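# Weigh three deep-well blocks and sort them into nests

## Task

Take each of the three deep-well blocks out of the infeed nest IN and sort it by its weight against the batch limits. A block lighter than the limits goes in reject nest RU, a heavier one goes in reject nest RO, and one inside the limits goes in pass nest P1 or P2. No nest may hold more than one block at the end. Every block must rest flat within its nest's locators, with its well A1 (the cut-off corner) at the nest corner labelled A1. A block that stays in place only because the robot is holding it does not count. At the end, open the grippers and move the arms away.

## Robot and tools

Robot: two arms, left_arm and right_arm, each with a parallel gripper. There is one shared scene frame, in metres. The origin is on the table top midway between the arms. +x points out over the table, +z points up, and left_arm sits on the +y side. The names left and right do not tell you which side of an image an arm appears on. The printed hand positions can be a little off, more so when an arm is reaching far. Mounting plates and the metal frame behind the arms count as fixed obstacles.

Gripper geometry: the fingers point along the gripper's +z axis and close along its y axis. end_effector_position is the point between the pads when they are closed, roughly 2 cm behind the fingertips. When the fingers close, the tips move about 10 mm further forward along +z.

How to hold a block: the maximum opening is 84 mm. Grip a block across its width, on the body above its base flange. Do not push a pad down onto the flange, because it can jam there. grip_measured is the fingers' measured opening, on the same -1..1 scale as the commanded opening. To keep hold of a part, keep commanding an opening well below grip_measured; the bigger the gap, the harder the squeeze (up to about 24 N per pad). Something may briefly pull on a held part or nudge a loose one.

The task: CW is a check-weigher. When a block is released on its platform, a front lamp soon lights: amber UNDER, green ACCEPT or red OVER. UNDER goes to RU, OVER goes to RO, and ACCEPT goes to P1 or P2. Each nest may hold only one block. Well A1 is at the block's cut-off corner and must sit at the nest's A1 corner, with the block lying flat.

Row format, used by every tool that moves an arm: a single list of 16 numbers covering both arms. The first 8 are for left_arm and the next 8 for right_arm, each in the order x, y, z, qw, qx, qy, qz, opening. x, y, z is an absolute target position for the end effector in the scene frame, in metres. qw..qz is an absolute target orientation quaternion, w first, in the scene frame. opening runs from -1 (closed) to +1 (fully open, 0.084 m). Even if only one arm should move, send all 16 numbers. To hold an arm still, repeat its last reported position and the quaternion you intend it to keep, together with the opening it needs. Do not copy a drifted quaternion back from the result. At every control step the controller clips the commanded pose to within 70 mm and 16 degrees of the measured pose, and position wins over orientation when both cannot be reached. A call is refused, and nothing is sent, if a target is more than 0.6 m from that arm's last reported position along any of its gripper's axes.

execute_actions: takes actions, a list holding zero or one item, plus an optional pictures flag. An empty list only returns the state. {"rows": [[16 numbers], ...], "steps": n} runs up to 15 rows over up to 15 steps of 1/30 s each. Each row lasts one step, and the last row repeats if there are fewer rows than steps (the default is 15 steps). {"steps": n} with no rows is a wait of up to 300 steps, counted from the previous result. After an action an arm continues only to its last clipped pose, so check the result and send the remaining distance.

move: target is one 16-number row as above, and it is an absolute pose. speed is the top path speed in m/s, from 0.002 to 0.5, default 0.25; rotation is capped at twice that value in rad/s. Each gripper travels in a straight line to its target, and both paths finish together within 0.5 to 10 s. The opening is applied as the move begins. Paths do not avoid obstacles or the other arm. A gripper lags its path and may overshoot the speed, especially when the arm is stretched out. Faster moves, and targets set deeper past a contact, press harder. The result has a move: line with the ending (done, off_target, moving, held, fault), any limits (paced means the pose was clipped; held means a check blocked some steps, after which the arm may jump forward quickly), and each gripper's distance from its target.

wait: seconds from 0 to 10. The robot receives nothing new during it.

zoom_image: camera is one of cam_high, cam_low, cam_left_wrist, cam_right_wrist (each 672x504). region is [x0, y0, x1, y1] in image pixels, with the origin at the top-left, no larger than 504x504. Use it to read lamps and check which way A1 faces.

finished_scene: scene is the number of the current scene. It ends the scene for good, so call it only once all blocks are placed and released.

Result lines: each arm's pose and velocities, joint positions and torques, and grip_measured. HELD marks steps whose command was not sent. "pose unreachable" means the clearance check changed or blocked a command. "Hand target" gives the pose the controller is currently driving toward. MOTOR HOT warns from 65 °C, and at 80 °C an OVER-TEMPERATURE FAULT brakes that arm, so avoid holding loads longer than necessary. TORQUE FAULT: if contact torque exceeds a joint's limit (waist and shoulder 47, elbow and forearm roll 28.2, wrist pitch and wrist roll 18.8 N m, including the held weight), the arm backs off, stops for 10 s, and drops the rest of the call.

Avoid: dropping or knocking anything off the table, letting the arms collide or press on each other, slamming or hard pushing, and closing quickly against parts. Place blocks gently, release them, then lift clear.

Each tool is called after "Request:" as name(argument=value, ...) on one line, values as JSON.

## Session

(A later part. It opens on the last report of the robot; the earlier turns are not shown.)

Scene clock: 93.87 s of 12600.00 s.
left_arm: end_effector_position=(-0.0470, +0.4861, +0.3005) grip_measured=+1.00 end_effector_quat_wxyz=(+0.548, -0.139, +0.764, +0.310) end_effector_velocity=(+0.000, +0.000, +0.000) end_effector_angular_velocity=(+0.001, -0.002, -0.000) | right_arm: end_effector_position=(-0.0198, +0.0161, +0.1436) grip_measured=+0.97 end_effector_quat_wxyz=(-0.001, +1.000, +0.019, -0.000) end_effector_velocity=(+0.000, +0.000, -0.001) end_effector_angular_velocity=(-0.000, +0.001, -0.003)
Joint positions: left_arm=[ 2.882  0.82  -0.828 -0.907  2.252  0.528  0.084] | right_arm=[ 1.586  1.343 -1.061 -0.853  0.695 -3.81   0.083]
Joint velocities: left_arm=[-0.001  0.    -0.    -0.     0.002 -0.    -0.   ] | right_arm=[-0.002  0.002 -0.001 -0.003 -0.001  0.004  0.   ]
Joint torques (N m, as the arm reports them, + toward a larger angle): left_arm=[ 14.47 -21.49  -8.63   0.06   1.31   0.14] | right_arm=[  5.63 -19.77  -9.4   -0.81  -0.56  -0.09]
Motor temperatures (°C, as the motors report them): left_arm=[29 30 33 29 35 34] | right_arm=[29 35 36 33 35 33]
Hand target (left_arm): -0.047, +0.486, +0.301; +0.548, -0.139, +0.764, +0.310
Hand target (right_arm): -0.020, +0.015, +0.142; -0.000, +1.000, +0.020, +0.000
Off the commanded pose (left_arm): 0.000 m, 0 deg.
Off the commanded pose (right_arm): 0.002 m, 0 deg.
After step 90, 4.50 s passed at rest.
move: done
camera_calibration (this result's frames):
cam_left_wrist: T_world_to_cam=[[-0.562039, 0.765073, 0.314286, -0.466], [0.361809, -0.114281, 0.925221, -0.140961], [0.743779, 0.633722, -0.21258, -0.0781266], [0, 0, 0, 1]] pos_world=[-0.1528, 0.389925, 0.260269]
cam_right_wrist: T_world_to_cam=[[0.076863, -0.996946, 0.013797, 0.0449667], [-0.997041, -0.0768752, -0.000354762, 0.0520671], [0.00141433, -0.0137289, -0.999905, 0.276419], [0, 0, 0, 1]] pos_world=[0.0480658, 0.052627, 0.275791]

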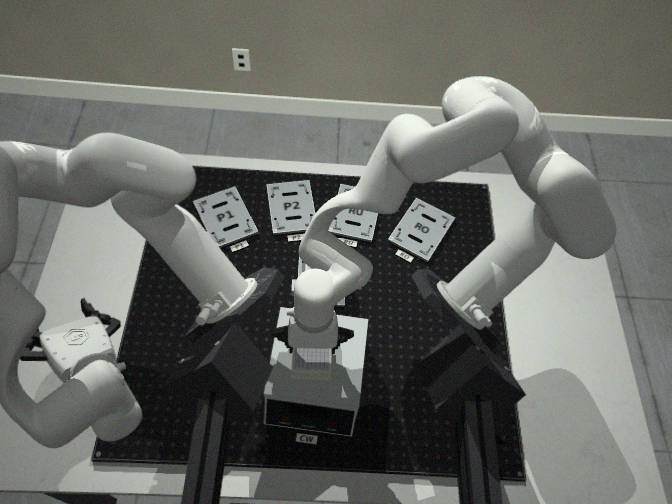

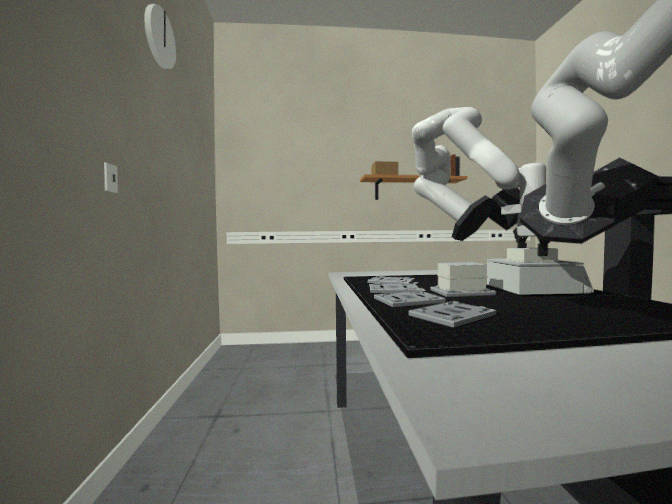

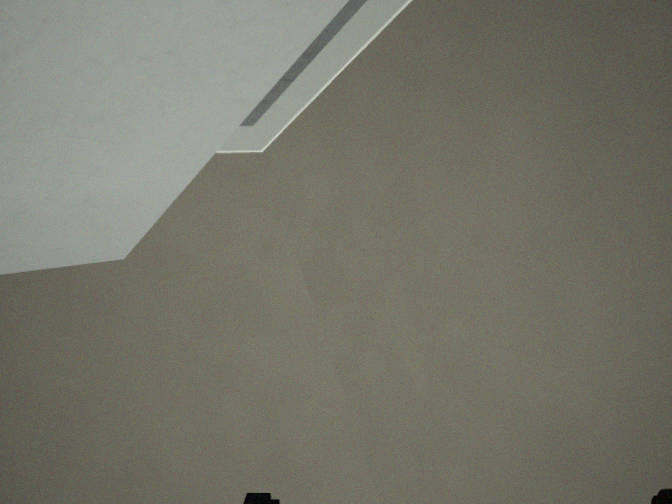

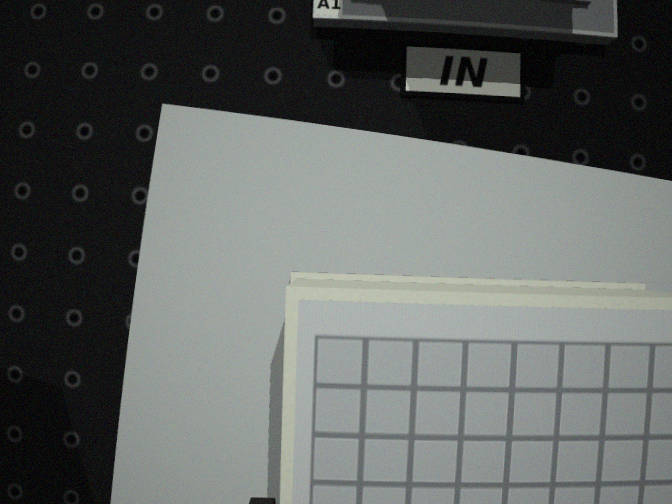

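Contact ~0.1445. Back off, release.

Request:
move(target=[-0.047,0.4861,0.3005,0.548,-0.139,0.764,0.310,1,-0.02,0.015,0.1448,0,0.9998,0.02,0,0.2], speed=0.005)

Request:
move(target=[-0.047,0.4861,0.3005,0.548,-0.139,0.764,0.310,1,-0.02,0.015,0.1448,0,0.9998,0.02,0,1], speed=0.005)

Request:
wait(seconds=4)

Scene clock: 104.53 s of 12600.00 s.
left_arm: end_effector_position=(-0.0470, +0.4861, +0.3005) grip_measured=+1.00 end_effector_quat_wxyz=(+0.548, -0.139, +0.764, +0.310) end_effector_velocity=(+0.000, +0.000, -0.000) end_effector_angular_velocity=(-0.001, -0.000, -0.001) | right_arm: end_effector_position=(-0.0203, +0.0134, +0.1434) grip_measured=+0.97 end_effector_quat_wxyz=(+0.002, +1.000, +0.021, +0.000) end_effector_velocity=(+0.001, -0.000, +0.001) end_effector_angular_velocity=(-0.001, -0.003, +0.001)
Joint positions: left_arm=[ 2.882  0.82  -0.828 -0.907  2.252  0.528  0.084] | right_arm=[ 1.59   1.341 -1.056 -0.844  0.697 -3.815  0.083]
Joint velocities: left_arm=[-0.001 -0.     0.    -0.    -0.     0.     0.   ] | right_arm=[ 0.004 -0.004  0.001  0.005  0.003 -0.003 -0.   ]
Joint torques (N m, as the arm reports them, + toward a larger angle): left_arm=[ 14.57 -21.52  -8.55  -0.19   1.17   0.04] | right_arm=[  4.35 -17.53  -5.56  -0.68   0.23  -0.16]
Motor temperatures (°C, as the motors report them): left_arm=[29 30 33 29 35 34] | right_arm=[29 35 35 33 35 33]
Hand target (left_arm): -0.047, +0.486, +0.300; +0.548, -0.139, +0.764, +0.310
Hand target (right_arm): -0.020, +0.015, +0.145; +0.000, +1.000, +0.020, -0.000
Off the commanded pose (left_arm): 0.000 m, 0 deg.
Off the commanded pose (right_arm): 0.002 m, 0 deg.
After step 90, 6.97 s passed at rest.
move: done
camera_calibration (this result's frames):
cam_left_wrist: T_world_to_cam=[[-0.562039, 0.765073, 0.314286, -0.466], [0.361809, -0.114281, 0.925221, -0.140961], [0.743778, 0.633722, -0.21258, -0.0781266], [0, 0, 0, 1]] pos_world=[-0.1528, 0.389925, 0.260269]
cam_right_wrist: T_world_to_cam=[[0.0795881, -0.996631, 0.0198272, 0.0414335], [-0.996824, -0.0796245, -0.00104941, 0.0515311], [0.0026246, -0.0196807, -0.999803, 0.276243], [0, 0, 0, 1]] pos_world=[0.0473448, 0.0508337, 0.275421]

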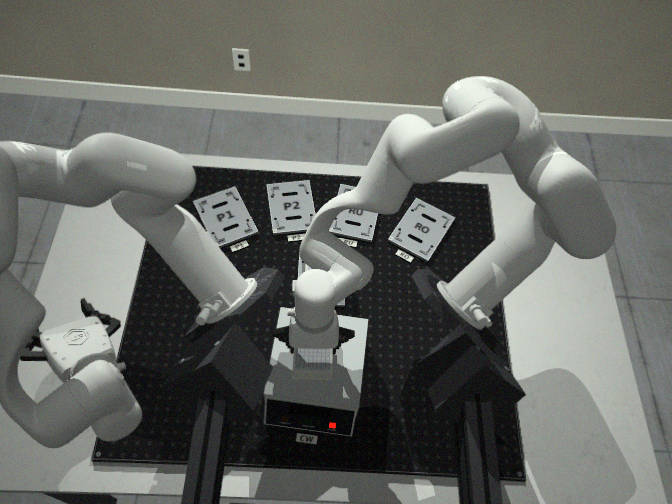

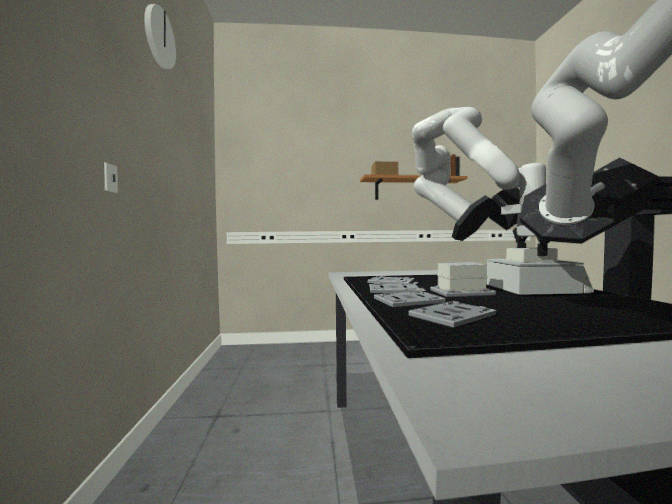

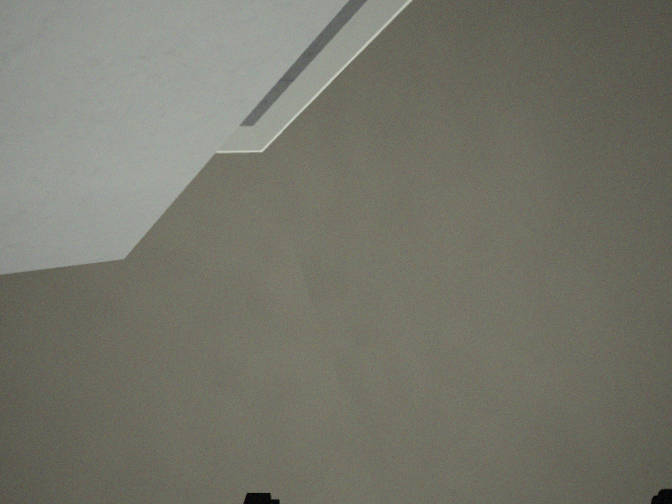

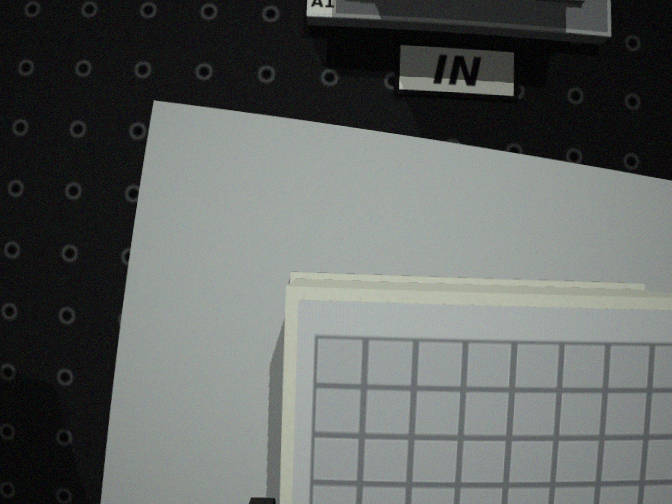

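Scene clock: 105.30 s of 12600.00 s.
left_arm: end_effector_position=(-0.0470, +0.4861, +0.3005) grip_measured=+1.00 end_effector_quat_wxyz=(+0.548, -0.139, +0.764, +0.310) end_effector_velocity=(+0.000, -0.000, +0.000) end_effector_angular_velocity=(+0.001, +0.001, -0.000) | right_arm: end_effector_position=(-0.0200, +0.0146, +0.1445) grip_measured=+1.00 end_effector_quat_wxyz=(+0.000, +1.000, +0.020, +0.000) end_effector_velocity=(+0.000, +0.002, +0.001) end_effector_angular_velocity=(+0.003, +0.002, -0.003)
Joint positions: left_arm=[ 2.882  0.82  -0.828 -0.907  2.252  0.528  0.084] | right_arm=[ 1.59   1.34  -1.058 -0.844  0.697 -3.815  0.084]
Joint velocities: left_arm=[ 0.    -0.     0.     0.    -0.     0.001  0.   ] | right_arm=[-0.    -0.002 -0.002  0.002 -0.001 -0.001  0.   ]
Joint torques (N m, as the arm reports them, + toward a larger angle): left_arm=[ 14.64 -21.74  -8.63  -0.21   1.35   0.  ] | right_arm=[  6.23 -24.89 -10.74  -0.92  -1.36  -0.01]
Motor temperatures (°C, as the motors report them): left_arm=[29 30 33 29 35 34] | right_arm=[29 35 35 33 35 33]
Hand target (left_arm): -0.047, +0.486, +0.300; +0.548, -0.139, +0.764, +0.310
Hand target (right_arm): -0.020, +0.015, +0.145; +0.000, +1.000, +0.020, +0.000
Off the commanded pose (left_arm): 0.000 m, 0 deg.
Off the commanded pose (right_arm): 0.001 m, 0 deg.
move: done
camera_calibration (this result's frames):
cam_left_wrist: T_world_to_cam=[[-0.562039, 0.765073, 0.314286, -0.466], [0.361809, -0.114281, 0.925221, -0.140961], [0.743779, 0.633722, -0.21258, -0.0781265], [0, 0, 0, 1]] pos_world=[-0.1528, 0.389925, 0.260269]
cam_right_wrist: T_world_to_cam=[[0.0783002, -0.996779, 0.0173341, 0.0429499], [-0.996927, -0.0783281, -0.000933906, 0.0518778], [0.00228865, -0.0172077, -0.999849, 0.277323], [0, 0, 0, 1]] pos_world=[0.0477207, 0.0516471, 0.276585]

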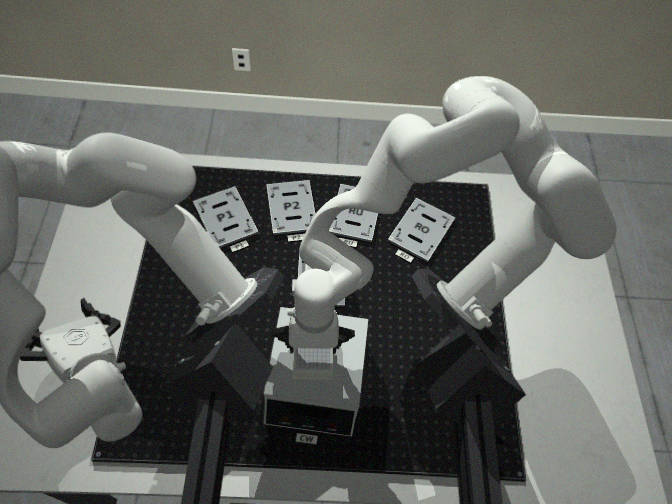

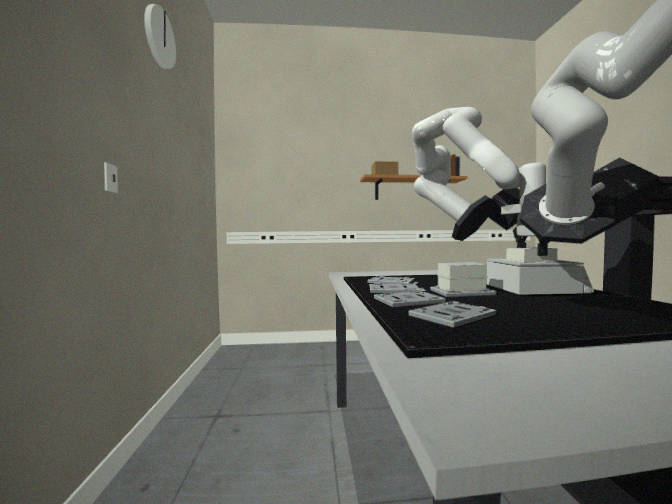

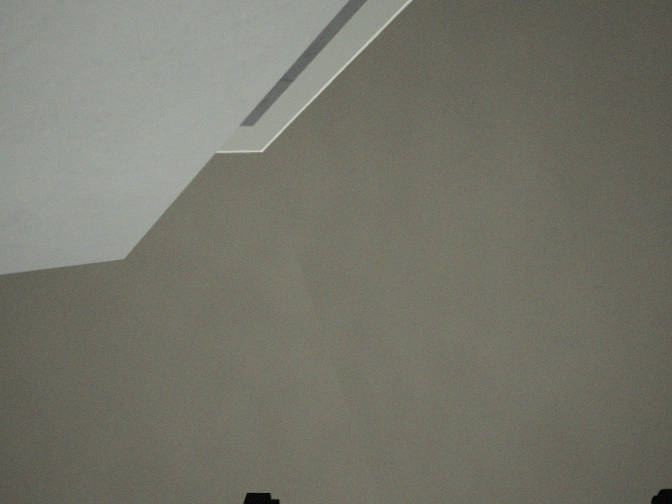

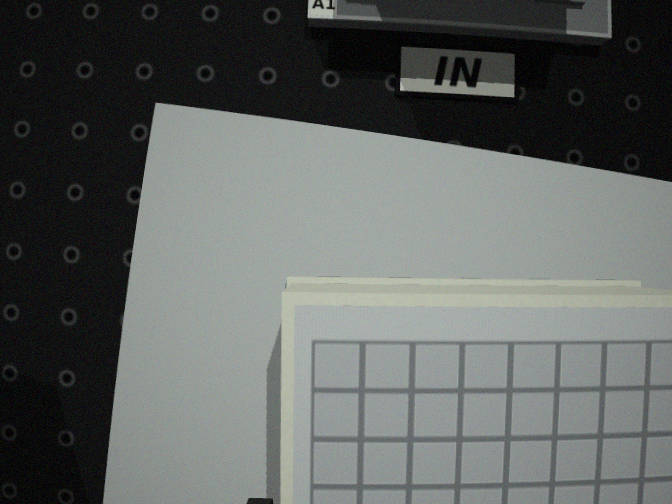

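Scene clock: 109.30 s of 12600.00 s.
left_arm: end_effector_position=(-0.0470, +0.4861, +0.3005) grip_measured=+1.00 end_effector_quat_wxyz=(+0.548, -0.139, +0.764, +0.310) end_effector_velocity=(-0.000, +0.000, -0.000) end_effector_angular_velocity=(-0.001, +0.001, -0.000) | right_arm: end_effector_position=(-0.0200, +0.0150, +0.1448) grip_measured=+1.00 end_effector_quat_wxyz=(+0.000, +1.000, +0.020, +0.000) end_effector_velocity=(-0.000, +0.000, +0.000) end_effector_angular_velocity=(+0.002, -0.001, +0.003)
Joint positions: left_arm=[ 2.882  0.82  -0.828 -0.907  2.252  0.528  0.084] | right_arm=[ 1.59   1.339 -1.058 -0.844  0.697 -3.815  0.084]
Joint velocities: left_arm=[-0.    -0.     0.    -0.    -0.001  0.    -0.   ] | right_arm=[ 0.001 -0.    -0.    -0.002 -0.    -0.001 -0.   ]
Joint torques (N m, as the arm reports them, + toward a larger angle): left_arm=[ 14.48 -21.43  -8.57  -0.06   1.19  -0.04] | right_arm=[  6.37 -25.3  -11.29  -0.7   -1.32  -0.03]
Motor temperatures (°C, as the motors report them): left_arm=[29 30 33 29 35 34] | right_arm=[29 35 35 33 35 33]
Hand target (left_arm): -0.047, +0.486, +0.300; +0.548, -0.139, +0.764, +0.310
Hand target (right_arm): -0.020, +0.015, +0.145; +0.000, +1.000, +0.020, +0.000
Off the commanded pose (left_arm): 0.000 m, 0 deg.
Off the commanded pose (right_arm): 0.000 m, 0 deg.
Steps of this call (steps 1 to 90: nothing new was sent; then 1.00 s passed at rest). Readings (end_effector_position):
1: left_arm (-0.0470, +0.4861, +0.3005) | right_arm (-0.0200, +0.0147, +0.1445)
2: left_arm (-0.0470, +0.4861, +0.3005) | right_arm (-0.0200, +0.0147, +0.1446)
4: left_arm (-0.0470, +0.4861, +0.3005) | right_arm (-0.0200, +0.0148, +0.1447)
8: left_arm (-0.0470, +0.4861, +0.3005) | right_arm (-0.0200, +0.0149, +0.1447)
90: the state above
camera_calibration (this result's frames):
cam_left_wrist: T_world_to_cam=[[-0.562039, 0.765073, 0.314286, -0.466], [0.361809, -0.114281, 0.925221, -0.140961], [0.743779, 0.633722, -0.21258, -0.0781264], [0, 0, 0, 1]] pos_world=[-0.1528, 0.389925, 0.260269]
cam_right_wrist: T_world_to_cam=[[0.0779842, -0.99682, 0.0164069, 0.0434702], [-0.996953, -0.0780071, -0.000759594, 0.051909], [0.00203703, -0.0162977, -0.999865, 0.277633], [0, 0, 0, 1]] pos_world=[0.0477952, 0.051906, 0.276922]

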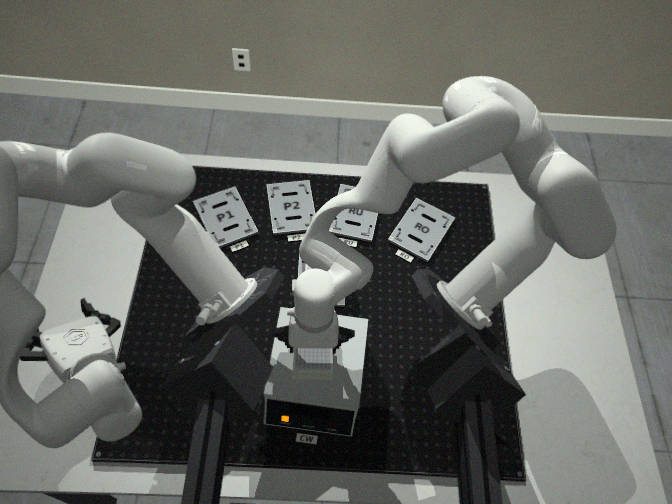

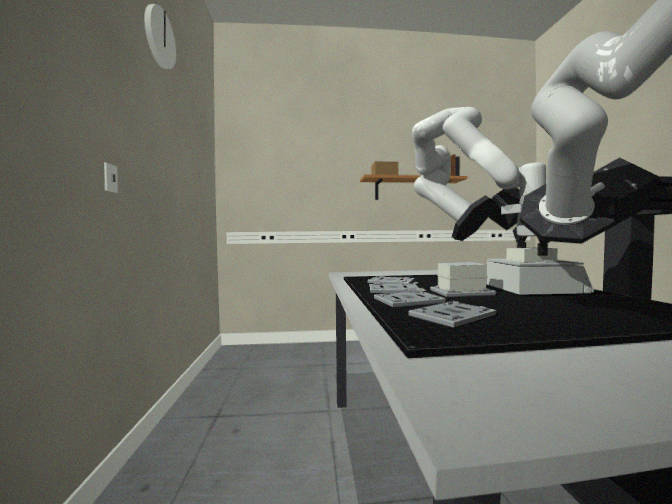

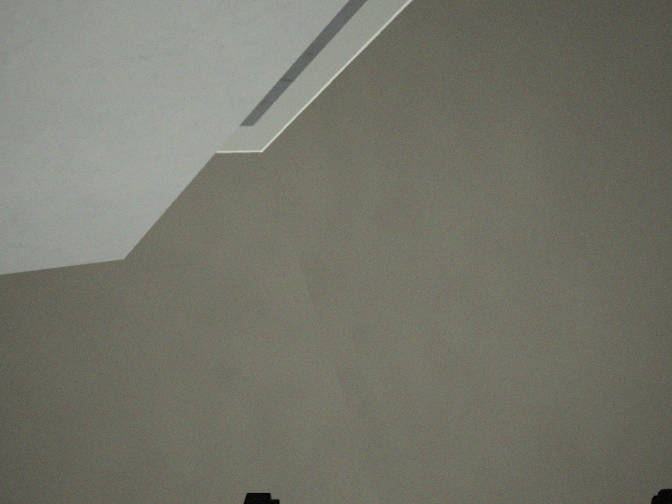

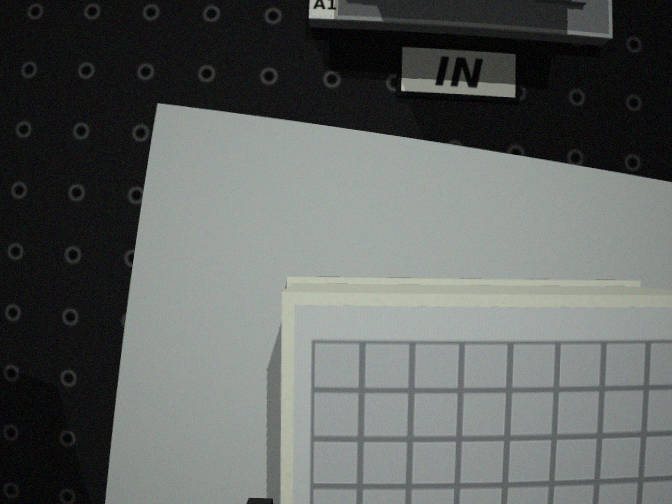

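Request:
move(target=[-0.047,0.4861,0.3005,0.548,-0.139,0.764,0.310,1,-0.02,0.0146,0.144,0,0.9998,0.02,0,1], speed=0.005)

Request:
move(target=[-0.047,0.4861,0.3005,0.548,-0.139,0.764,0.310,1,-0.02,0.0146,0.144,0,0.9998,0.02,0,0.2], speed=0.005)

Request:
move(target=[-0.047,0.4861,0.3005,0.548,-0.139,0.764,0.310,1,-0.02,0.0146,0.144,0,0.9998,0.02,0,1], speed=0.005)

Request:
wait(seconds=4)

Scene clock: 123.27 s of 12600.00 s.
left_arm: end_effector_position=(-0.0470, +0.4861, +0.3005) grip_measured=+1.00 end_effector_quat_wxyz=(+0.548, -0.139, +0.764, +0.310) end_effector_velocity=(-0.000, +0.000, +0.000) end_effector_angular_velocity=(+0.000, +0.000, +0.000) | right_arm: end_effector_position=(-0.0200, +0.0146, +0.1440) grip_measured=+1.00 end_effector_quat_wxyz=(+0.000, +1.000, +0.020, +0.000) end_effector_velocity=(+0.000, -0.000, -0.000) end_effector_angular_velocity=(-0.001, -0.003, +0.000)
Joint positions: left_arm=[ 2.882  0.82  -0.828 -0.907  2.252  0.528  0.084] | right_arm=[ 1.589  1.34  -1.058 -0.848  0.696 -3.812  0.084]
Joint velocities: left_arm=[ 0.001 -0.    -0.     0.     0.    -0.001 -0.   ] | right_arm=[ 0.001  0.001  0.    -0.002  0.002  0.002  0.   ]
Joint torques (N m, as the arm reports them, + toward a larger angle): left_arm=[ 15.09 -21.26  -8.55  -0.14   1.2    0.18] | right_arm=[  6.63 -24.67 -11.02  -1.03  -1.13   0.01]
Motor temperatures (°C, as the motors report them): left_arm=[29 30 33 29 35 34] | right_arm=[29 35 36 33 35 33]
Hand target (left_arm): -0.047, +0.486, +0.301; +0.548, -0.139, +0.764, +0.310
Hand target (right_arm): -0.020, +0.015, +0.144; -0.000, +1.000, +0.020, +0.000
Off the commanded pose (left_arm): 0.000 m, 0 deg.
Off the commanded pose (right_arm): 0.000 m, 0 deg.
After step 90, 10.27 s passed at rest.
move: done
camera_calibration (this result's frames):
cam_left_wrist: T_world_to_cam=[[-0.562039, 0.765073, 0.314286, -0.466], [0.361809, -0.114281, 0.925221, -0.140961], [0.743779, 0.633722, -0.21258, -0.0781264], [0, 0, 0, 1]] pos_world=[-0.1528, 0.389925, 0.260269]
cam_right_wrist: T_world_to_cam=[[0.0779975, -0.996818, 0.0164185, 0.0431008], [-0.996951, -0.0780203, -0.000750815, 0.0518736], [0.0020294, -0.0163099, -0.999865, 0.276851], [0, 0, 0, 1]] pos_world=[0.0477919, 0.0515263, 0.276145]

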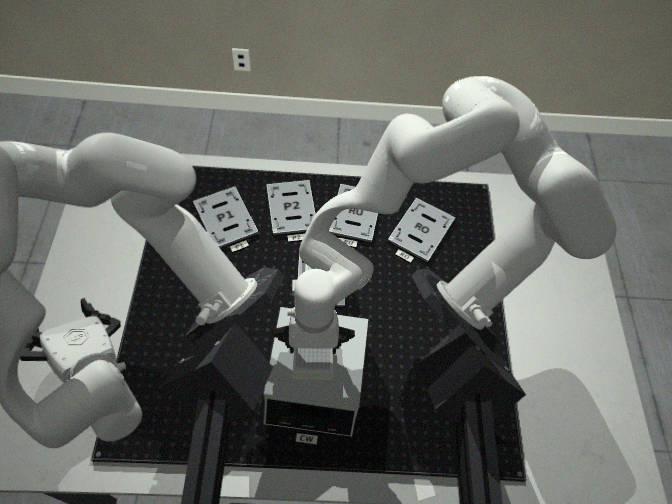

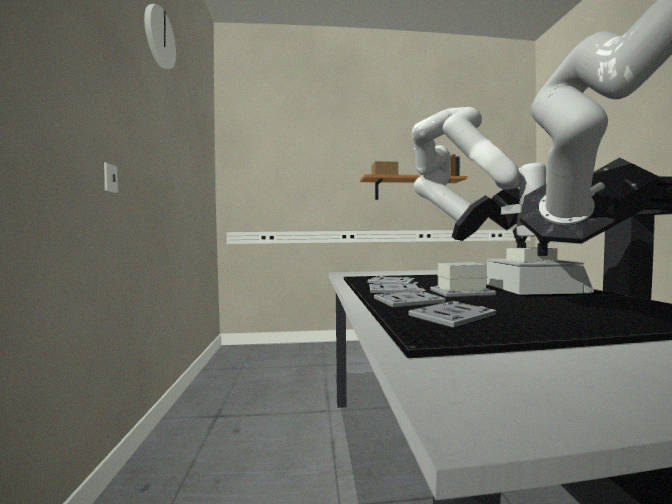

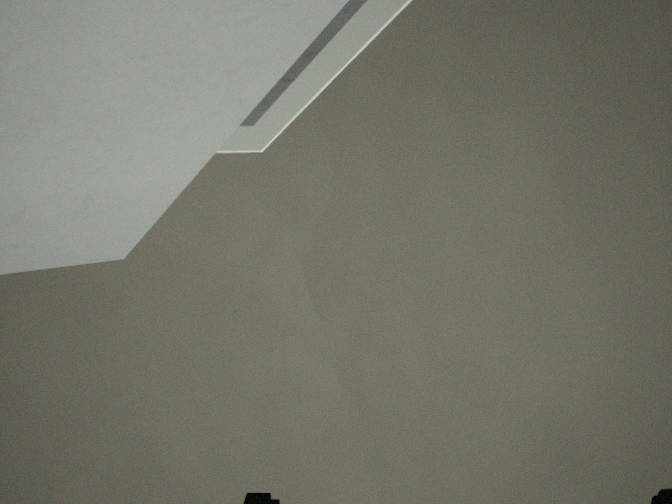

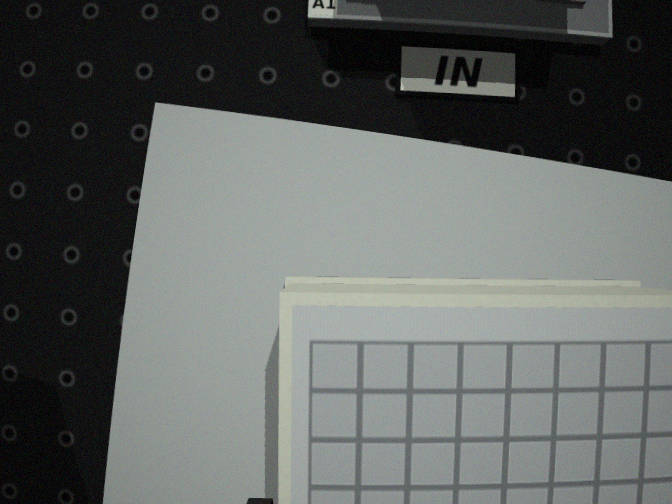

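Scene clock: 123.97 s of 12600.00 s.
left_arm: end_effector_position=(-0.0470, +0.4861, +0.3005) grip_measured=+1.00 end_effector_quat_wxyz=(+0.548, -0.139, +0.764, +0.310) end_effector_velocity=(-0.000, +0.000, +0.001) end_effector_angular_velocity=(+0.001, -0.002, +0.001) | right_arm: end_effector_position=(-0.0200, +0.0147, +0.1441) grip_measured=+0.96 end_effector_quat_wxyz=(-0.000, +1.000, +0.020, -0.000) end_effector_velocity=(-0.000, -0.000, +0.000) end_effector_angular_velocity=(-0.001, +0.001, -0.002)
Joint positions: left_arm=[ 2.882  0.82  -0.828 -0.907  2.252  0.528  0.084] | right_arm=[ 1.589  1.34  -1.058 -0.848  0.696 -3.812  0.083]
Joint velocities: left_arm=[ 0.     0.    -0.001 -0.001  0.002 -0.001 -0.   ] | right_arm=[ 0.001  0.     0.     0.003 -0.001  0.     0.   ]
Joint torques (N m, as the arm reports them, + toward a larger angle): left_arm=[ 14.74 -21.51  -8.64  -0.35   1.28   0.11] | right_arm=[  6.72 -23.01 -10.22  -0.87  -1.26  -0.29]
Motor temperatures (°C, as the motors report them): left_arm=[29 30 33 29 35 34] | right_arm=[29 35 36 33 35 33]
Hand target (left_arm): -0.047, +0.486, +0.301; +0.548, -0.139, +0.764, +0.310
Hand target (right_arm): -0.020, +0.015, +0.144; -0.000, +1.000, +0.020, +0.000
Off the commanded pose (left_arm): 0.000 m, 0 deg.
Off the commanded pose (right_arm): 0.000 m, 0 deg.
move: done
camera_calibration (this result's frames):
cam_left_wrist: T_world_to_cam=[[-0.562039, 0.765073, 0.314286, -0.466], [0.361809, -0.114281, 0.925221, -0.140961], [0.743779, 0.633722, -0.21258, -0.0781265], [0, 0, 0, 1]] pos_world=[-0.1528, 0.389925, 0.260269]
cam_right_wrist: T_world_to_cam=[[0.0779123, -0.996828, 0.0162253, 0.0431946], [-0.996958, -0.0779342, -0.00072146, 0.0518859], [0.00198368, -0.0161198, -0.999868, 0.276889], [0, 0, 0, 1]] pos_world=[0.0478135, 0.0515647, 0.276189]

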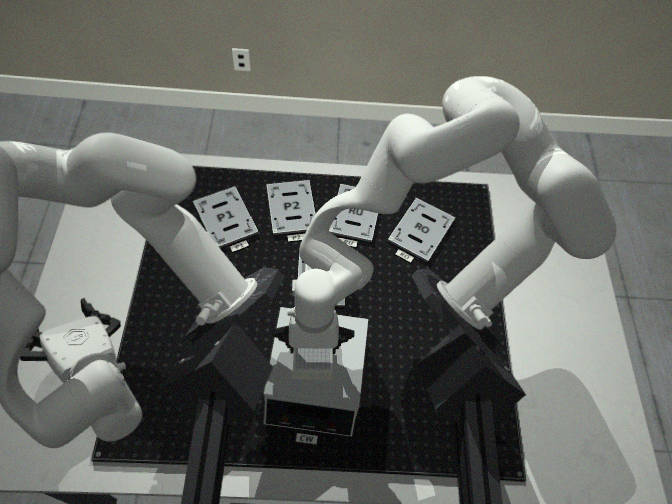

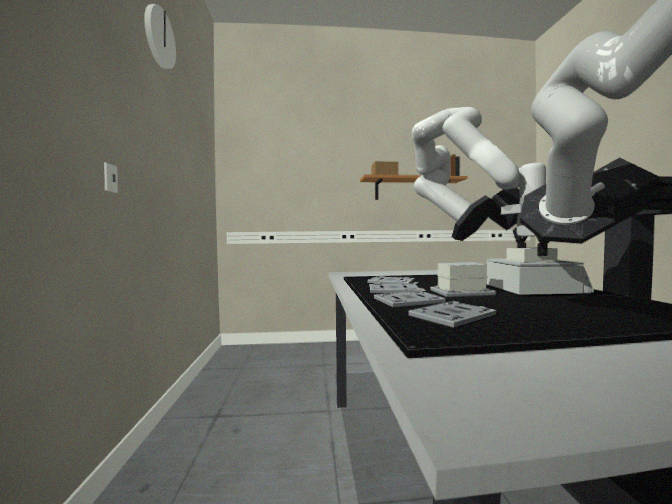

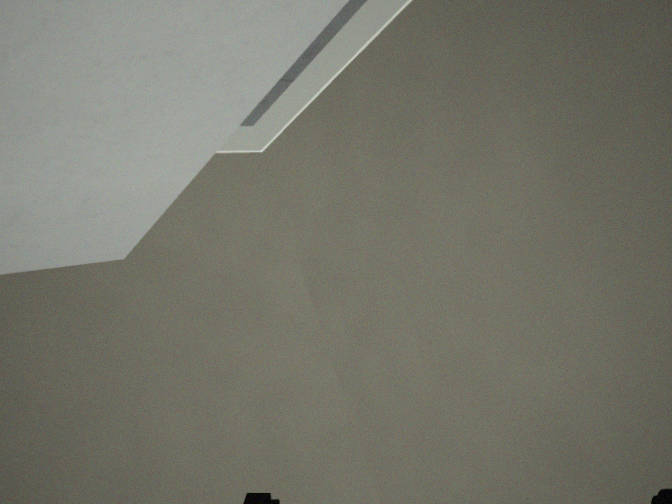

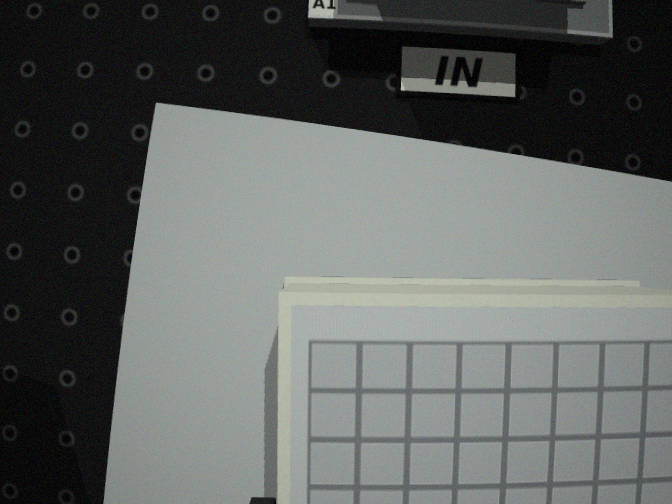

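Scene clock: 124.67 s of 12600.00 s.
left_arm: end_effector_position=(-0.0470, +0.4861, +0.3005) grip_measured=+1.00 end_effector_quat_wxyz=(+0.548, -0.139, +0.764, +0.310) end_effector_velocity=(-0.000, -0.000, -0.000) end_effector_angular_velocity=(-0.001, +0.003, +0.000) | right_arm: end_effector_position=(-0.0200, +0.0146, +0.1440) grip_measured=+1.00 end_effector_quat_wxyz=(+0.000, +1.000, +0.020, +0.000) end_effector_velocity=(-0.000, +0.000, +0.000) end_effector_angular_velocity=(+0.001, +0.001, -0.000)
Joint positions: left_arm=[ 2.882  0.82  -0.828 -0.907  2.252  0.528  0.084] | right_arm=[ 1.589  1.34  -1.057 -0.848  0.696 -3.812  0.084]
Joint velocities: left_arm=[ 0.002 -0.     0.     0.    -0.003  0.     0.   ] | right_arm=[ 0.    -0.    -0.     0.    -0.001  0.     0.   ]
Joint torques (N m, as the arm reports them, + toward a larger angle): left_arm=[ 14.68 -21.36  -8.32  -0.17   1.3    0.11] | right_arm=[  6.94 -24.47 -11.22  -0.37  -1.43  -0.22]
Motor temperatures (°C, as the motors report them): left_arm=[29 30 33 29 35 34] | right_arm=[29 35 36 33 35 33]
Hand target (left_arm): -0.047, +0.486, +0.300; +0.548, -0.139, +0.764, +0.310
Hand target (right_arm): -0.020, +0.015, +0.144; -0.000, +1.000, +0.020, -0.000
Off the commanded pose (left_arm): 0.000 m, 0 deg.
Off the commanded pose (right_arm): 0.000 m, 0 deg.
move: done
camera_calibration (this result's frames):
cam_left_wrist: T_world_to_cam=[[-0.562039, 0.765073, 0.314286, -0.466], [0.361809, -0.114281, 0.925221, -0.140961], [0.743779, 0.633722, -0.21258, -0.0781265], [0, 0, 0, 1]] pos_world=[-0.1528, 0.389925, 0.260269]
cam_right_wrist: T_world_to_cam=[[0.0780254, -0.996815, 0.0164685, 0.0430524], [-0.996949, -0.0780484, -0.000755794, 0.0518661], [0.00203872, -0.0163593, -0.999864, 0.276798], [0, 0, 0, 1]] pos_world=[0.0477844, 0.0514916, 0.276091]

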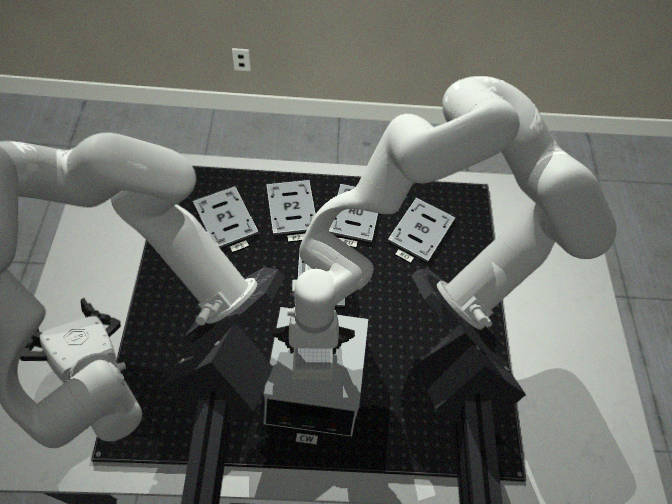

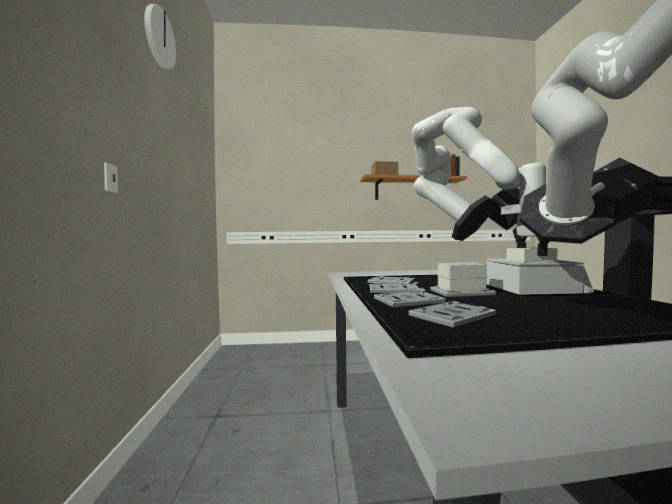

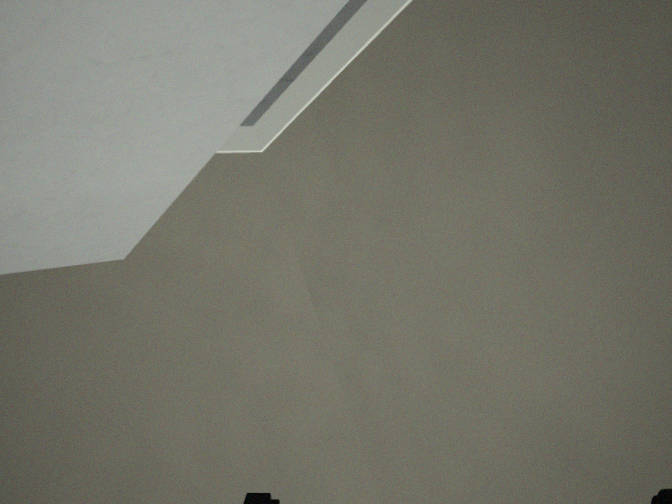

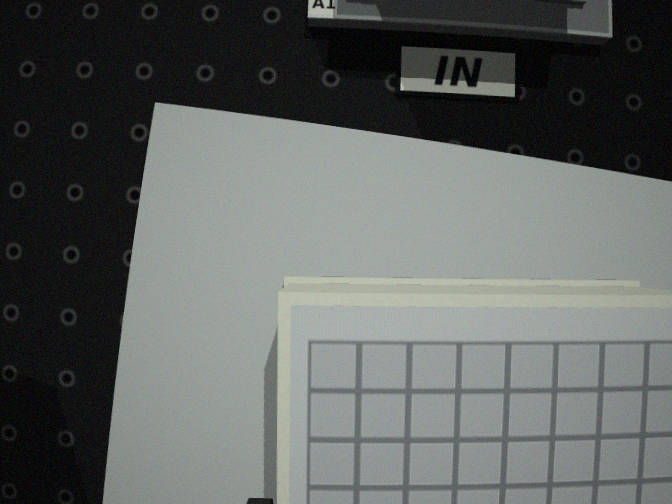

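Scene clock: 128.67 s of 12600.00 s.
left_arm: end_effector_position=(-0.0470, +0.4861, +0.3005) grip_measured=+1.00 end_effector_quat_wxyz=(+0.548, -0.139, +0.764, +0.310) end_effector_velocity=(-0.000, +0.000, -0.000) end_effector_angular_velocity=(-0.000, -0.000, +0.000) | right_arm: end_effector_position=(-0.0200, +0.0146, +0.1440) grip_measured=+1.00 end_effector_quat_wxyz=(-0.000, +1.000, +0.020, -0.000) end_effector_velocity=(-0.000, +0.000, +0.000) end_effector_angular_velocity=(-0.000, +0.002, +0.001)
Joint positions: left_arm=[ 2.882  0.82  -0.828 -0.907  2.252  0.528  0.084] | right_arm=[ 1.589  1.34  -1.058 -0.848  0.696 -3.812  0.084]
Joint velocities: left_arm=[-0.     0.    -0.    -0.    -0.    -0.001 -0.   ] | right_arm=[-0.    -0.     0.     0.001 -0.001 -0.002  0.   ]
Joint torques (N m, as the arm reports them, + toward a larger angle): left_arm=[ 14.49 -21.74  -8.67  -0.16   1.07   0.01] | right_arm=[  7.03 -23.65 -10.93  -0.94  -1.1   -0.35]
Motor temperatures (°C, as the motors report them): left_arm=[29 30 33 29 35 34] | right_arm=[29 35 36 33 35 33]
Hand target (left_arm): -0.047, +0.486, +0.300; +0.548, -0.139, +0.764, +0.310
Hand target (right_arm): -0.020, +0.015, +0.144; -0.000, +1.000, +0.020, -0.000
Off the commanded pose (left_arm): 0.000 m, 0 deg.
Off the commanded pose (right_arm): 0.000 m, 0 deg.
Steps of this call (steps 1 to 90: nothing new was sent; then 1.00 s passed at rest). Readings (end_effector_position):
1: left_arm (-0.0470, +0.4861, +0.3005) | right_arm (-0.0200, +0.0146, +0.1440)
2: left_arm (-0.0470, +0.4861, +0.3005) | right_arm (-0.0200, +0.0146, +0.1440)
4: left_arm (-0.0470, +0.4861, +0.3005) | right_arm (-0.0200, +0.0146, +0.1440)
8: left_arm (-0.0470, +0.4861, +0.3005) | right_arm (-0.0200, +0.0146, +0.1440)
90: the state above
camera_calibration (this result's frames):
cam_left_wrist: T_world_to_cam=[[-0.562039, 0.765073, 0.314286, -0.466], [0.361809, -0.114281, 0.925221, -0.140961], [0.743779, 0.633722, -0.21258, -0.0781264], [0, 0, 0, 1]] pos_world=[-0.1528, 0.389925, 0.260269]
cam_right_wrist: T_world_to_cam=[[0.0779941, -0.996819, 0.0164061, 0.0430877], [-0.996952, -0.0780168, -0.000746694, 0.0518716], [0.00202427, -0.0162979, -0.999865, 0.276823], [0, 0, 0, 1]] pos_world=[0.0477925, 0.0515091, 0.276118]

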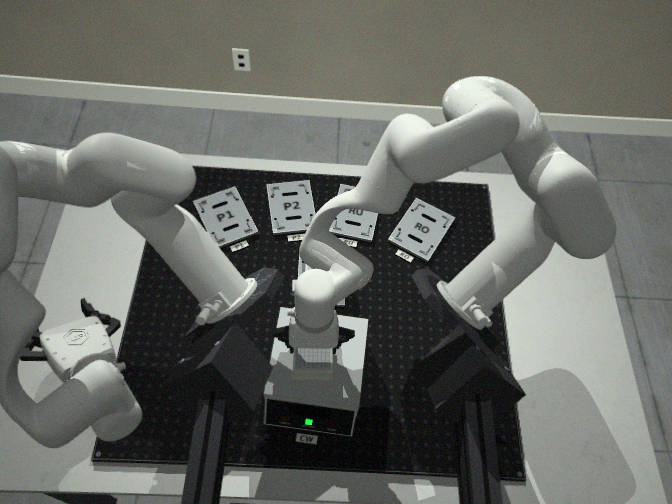

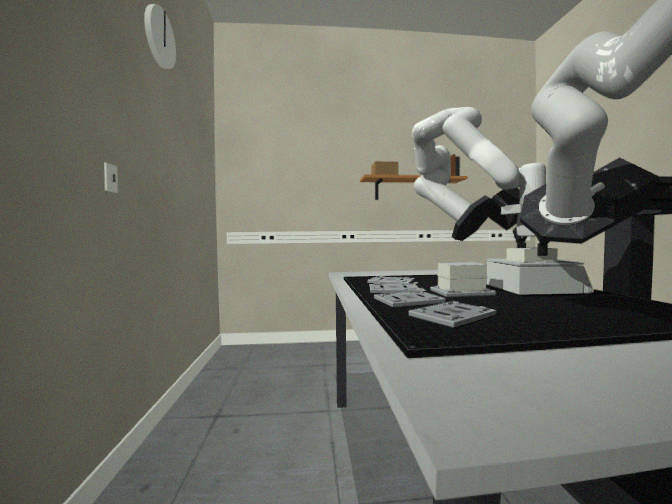

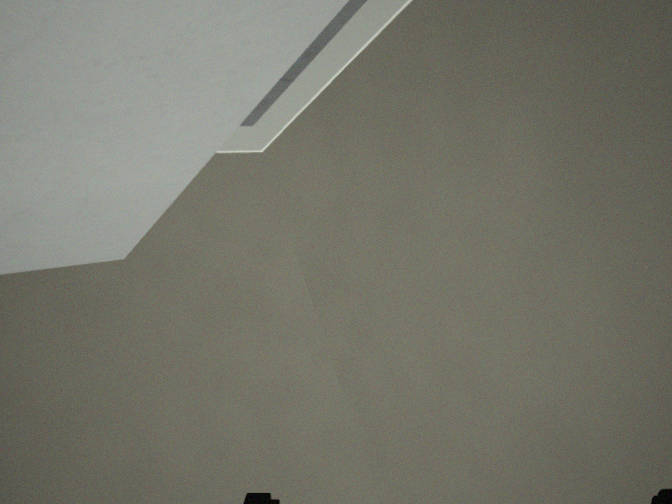

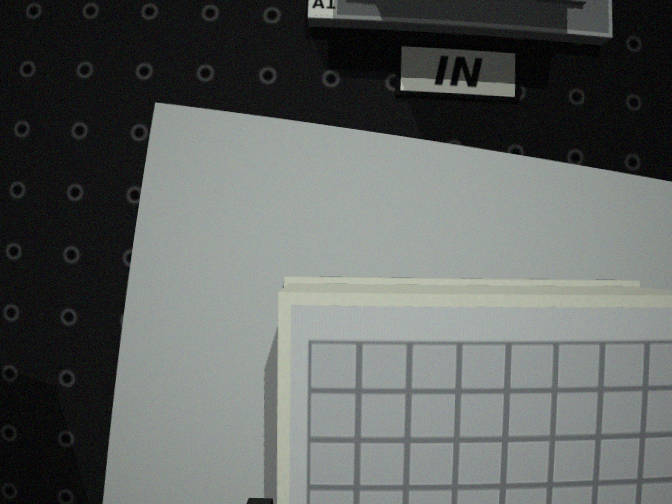

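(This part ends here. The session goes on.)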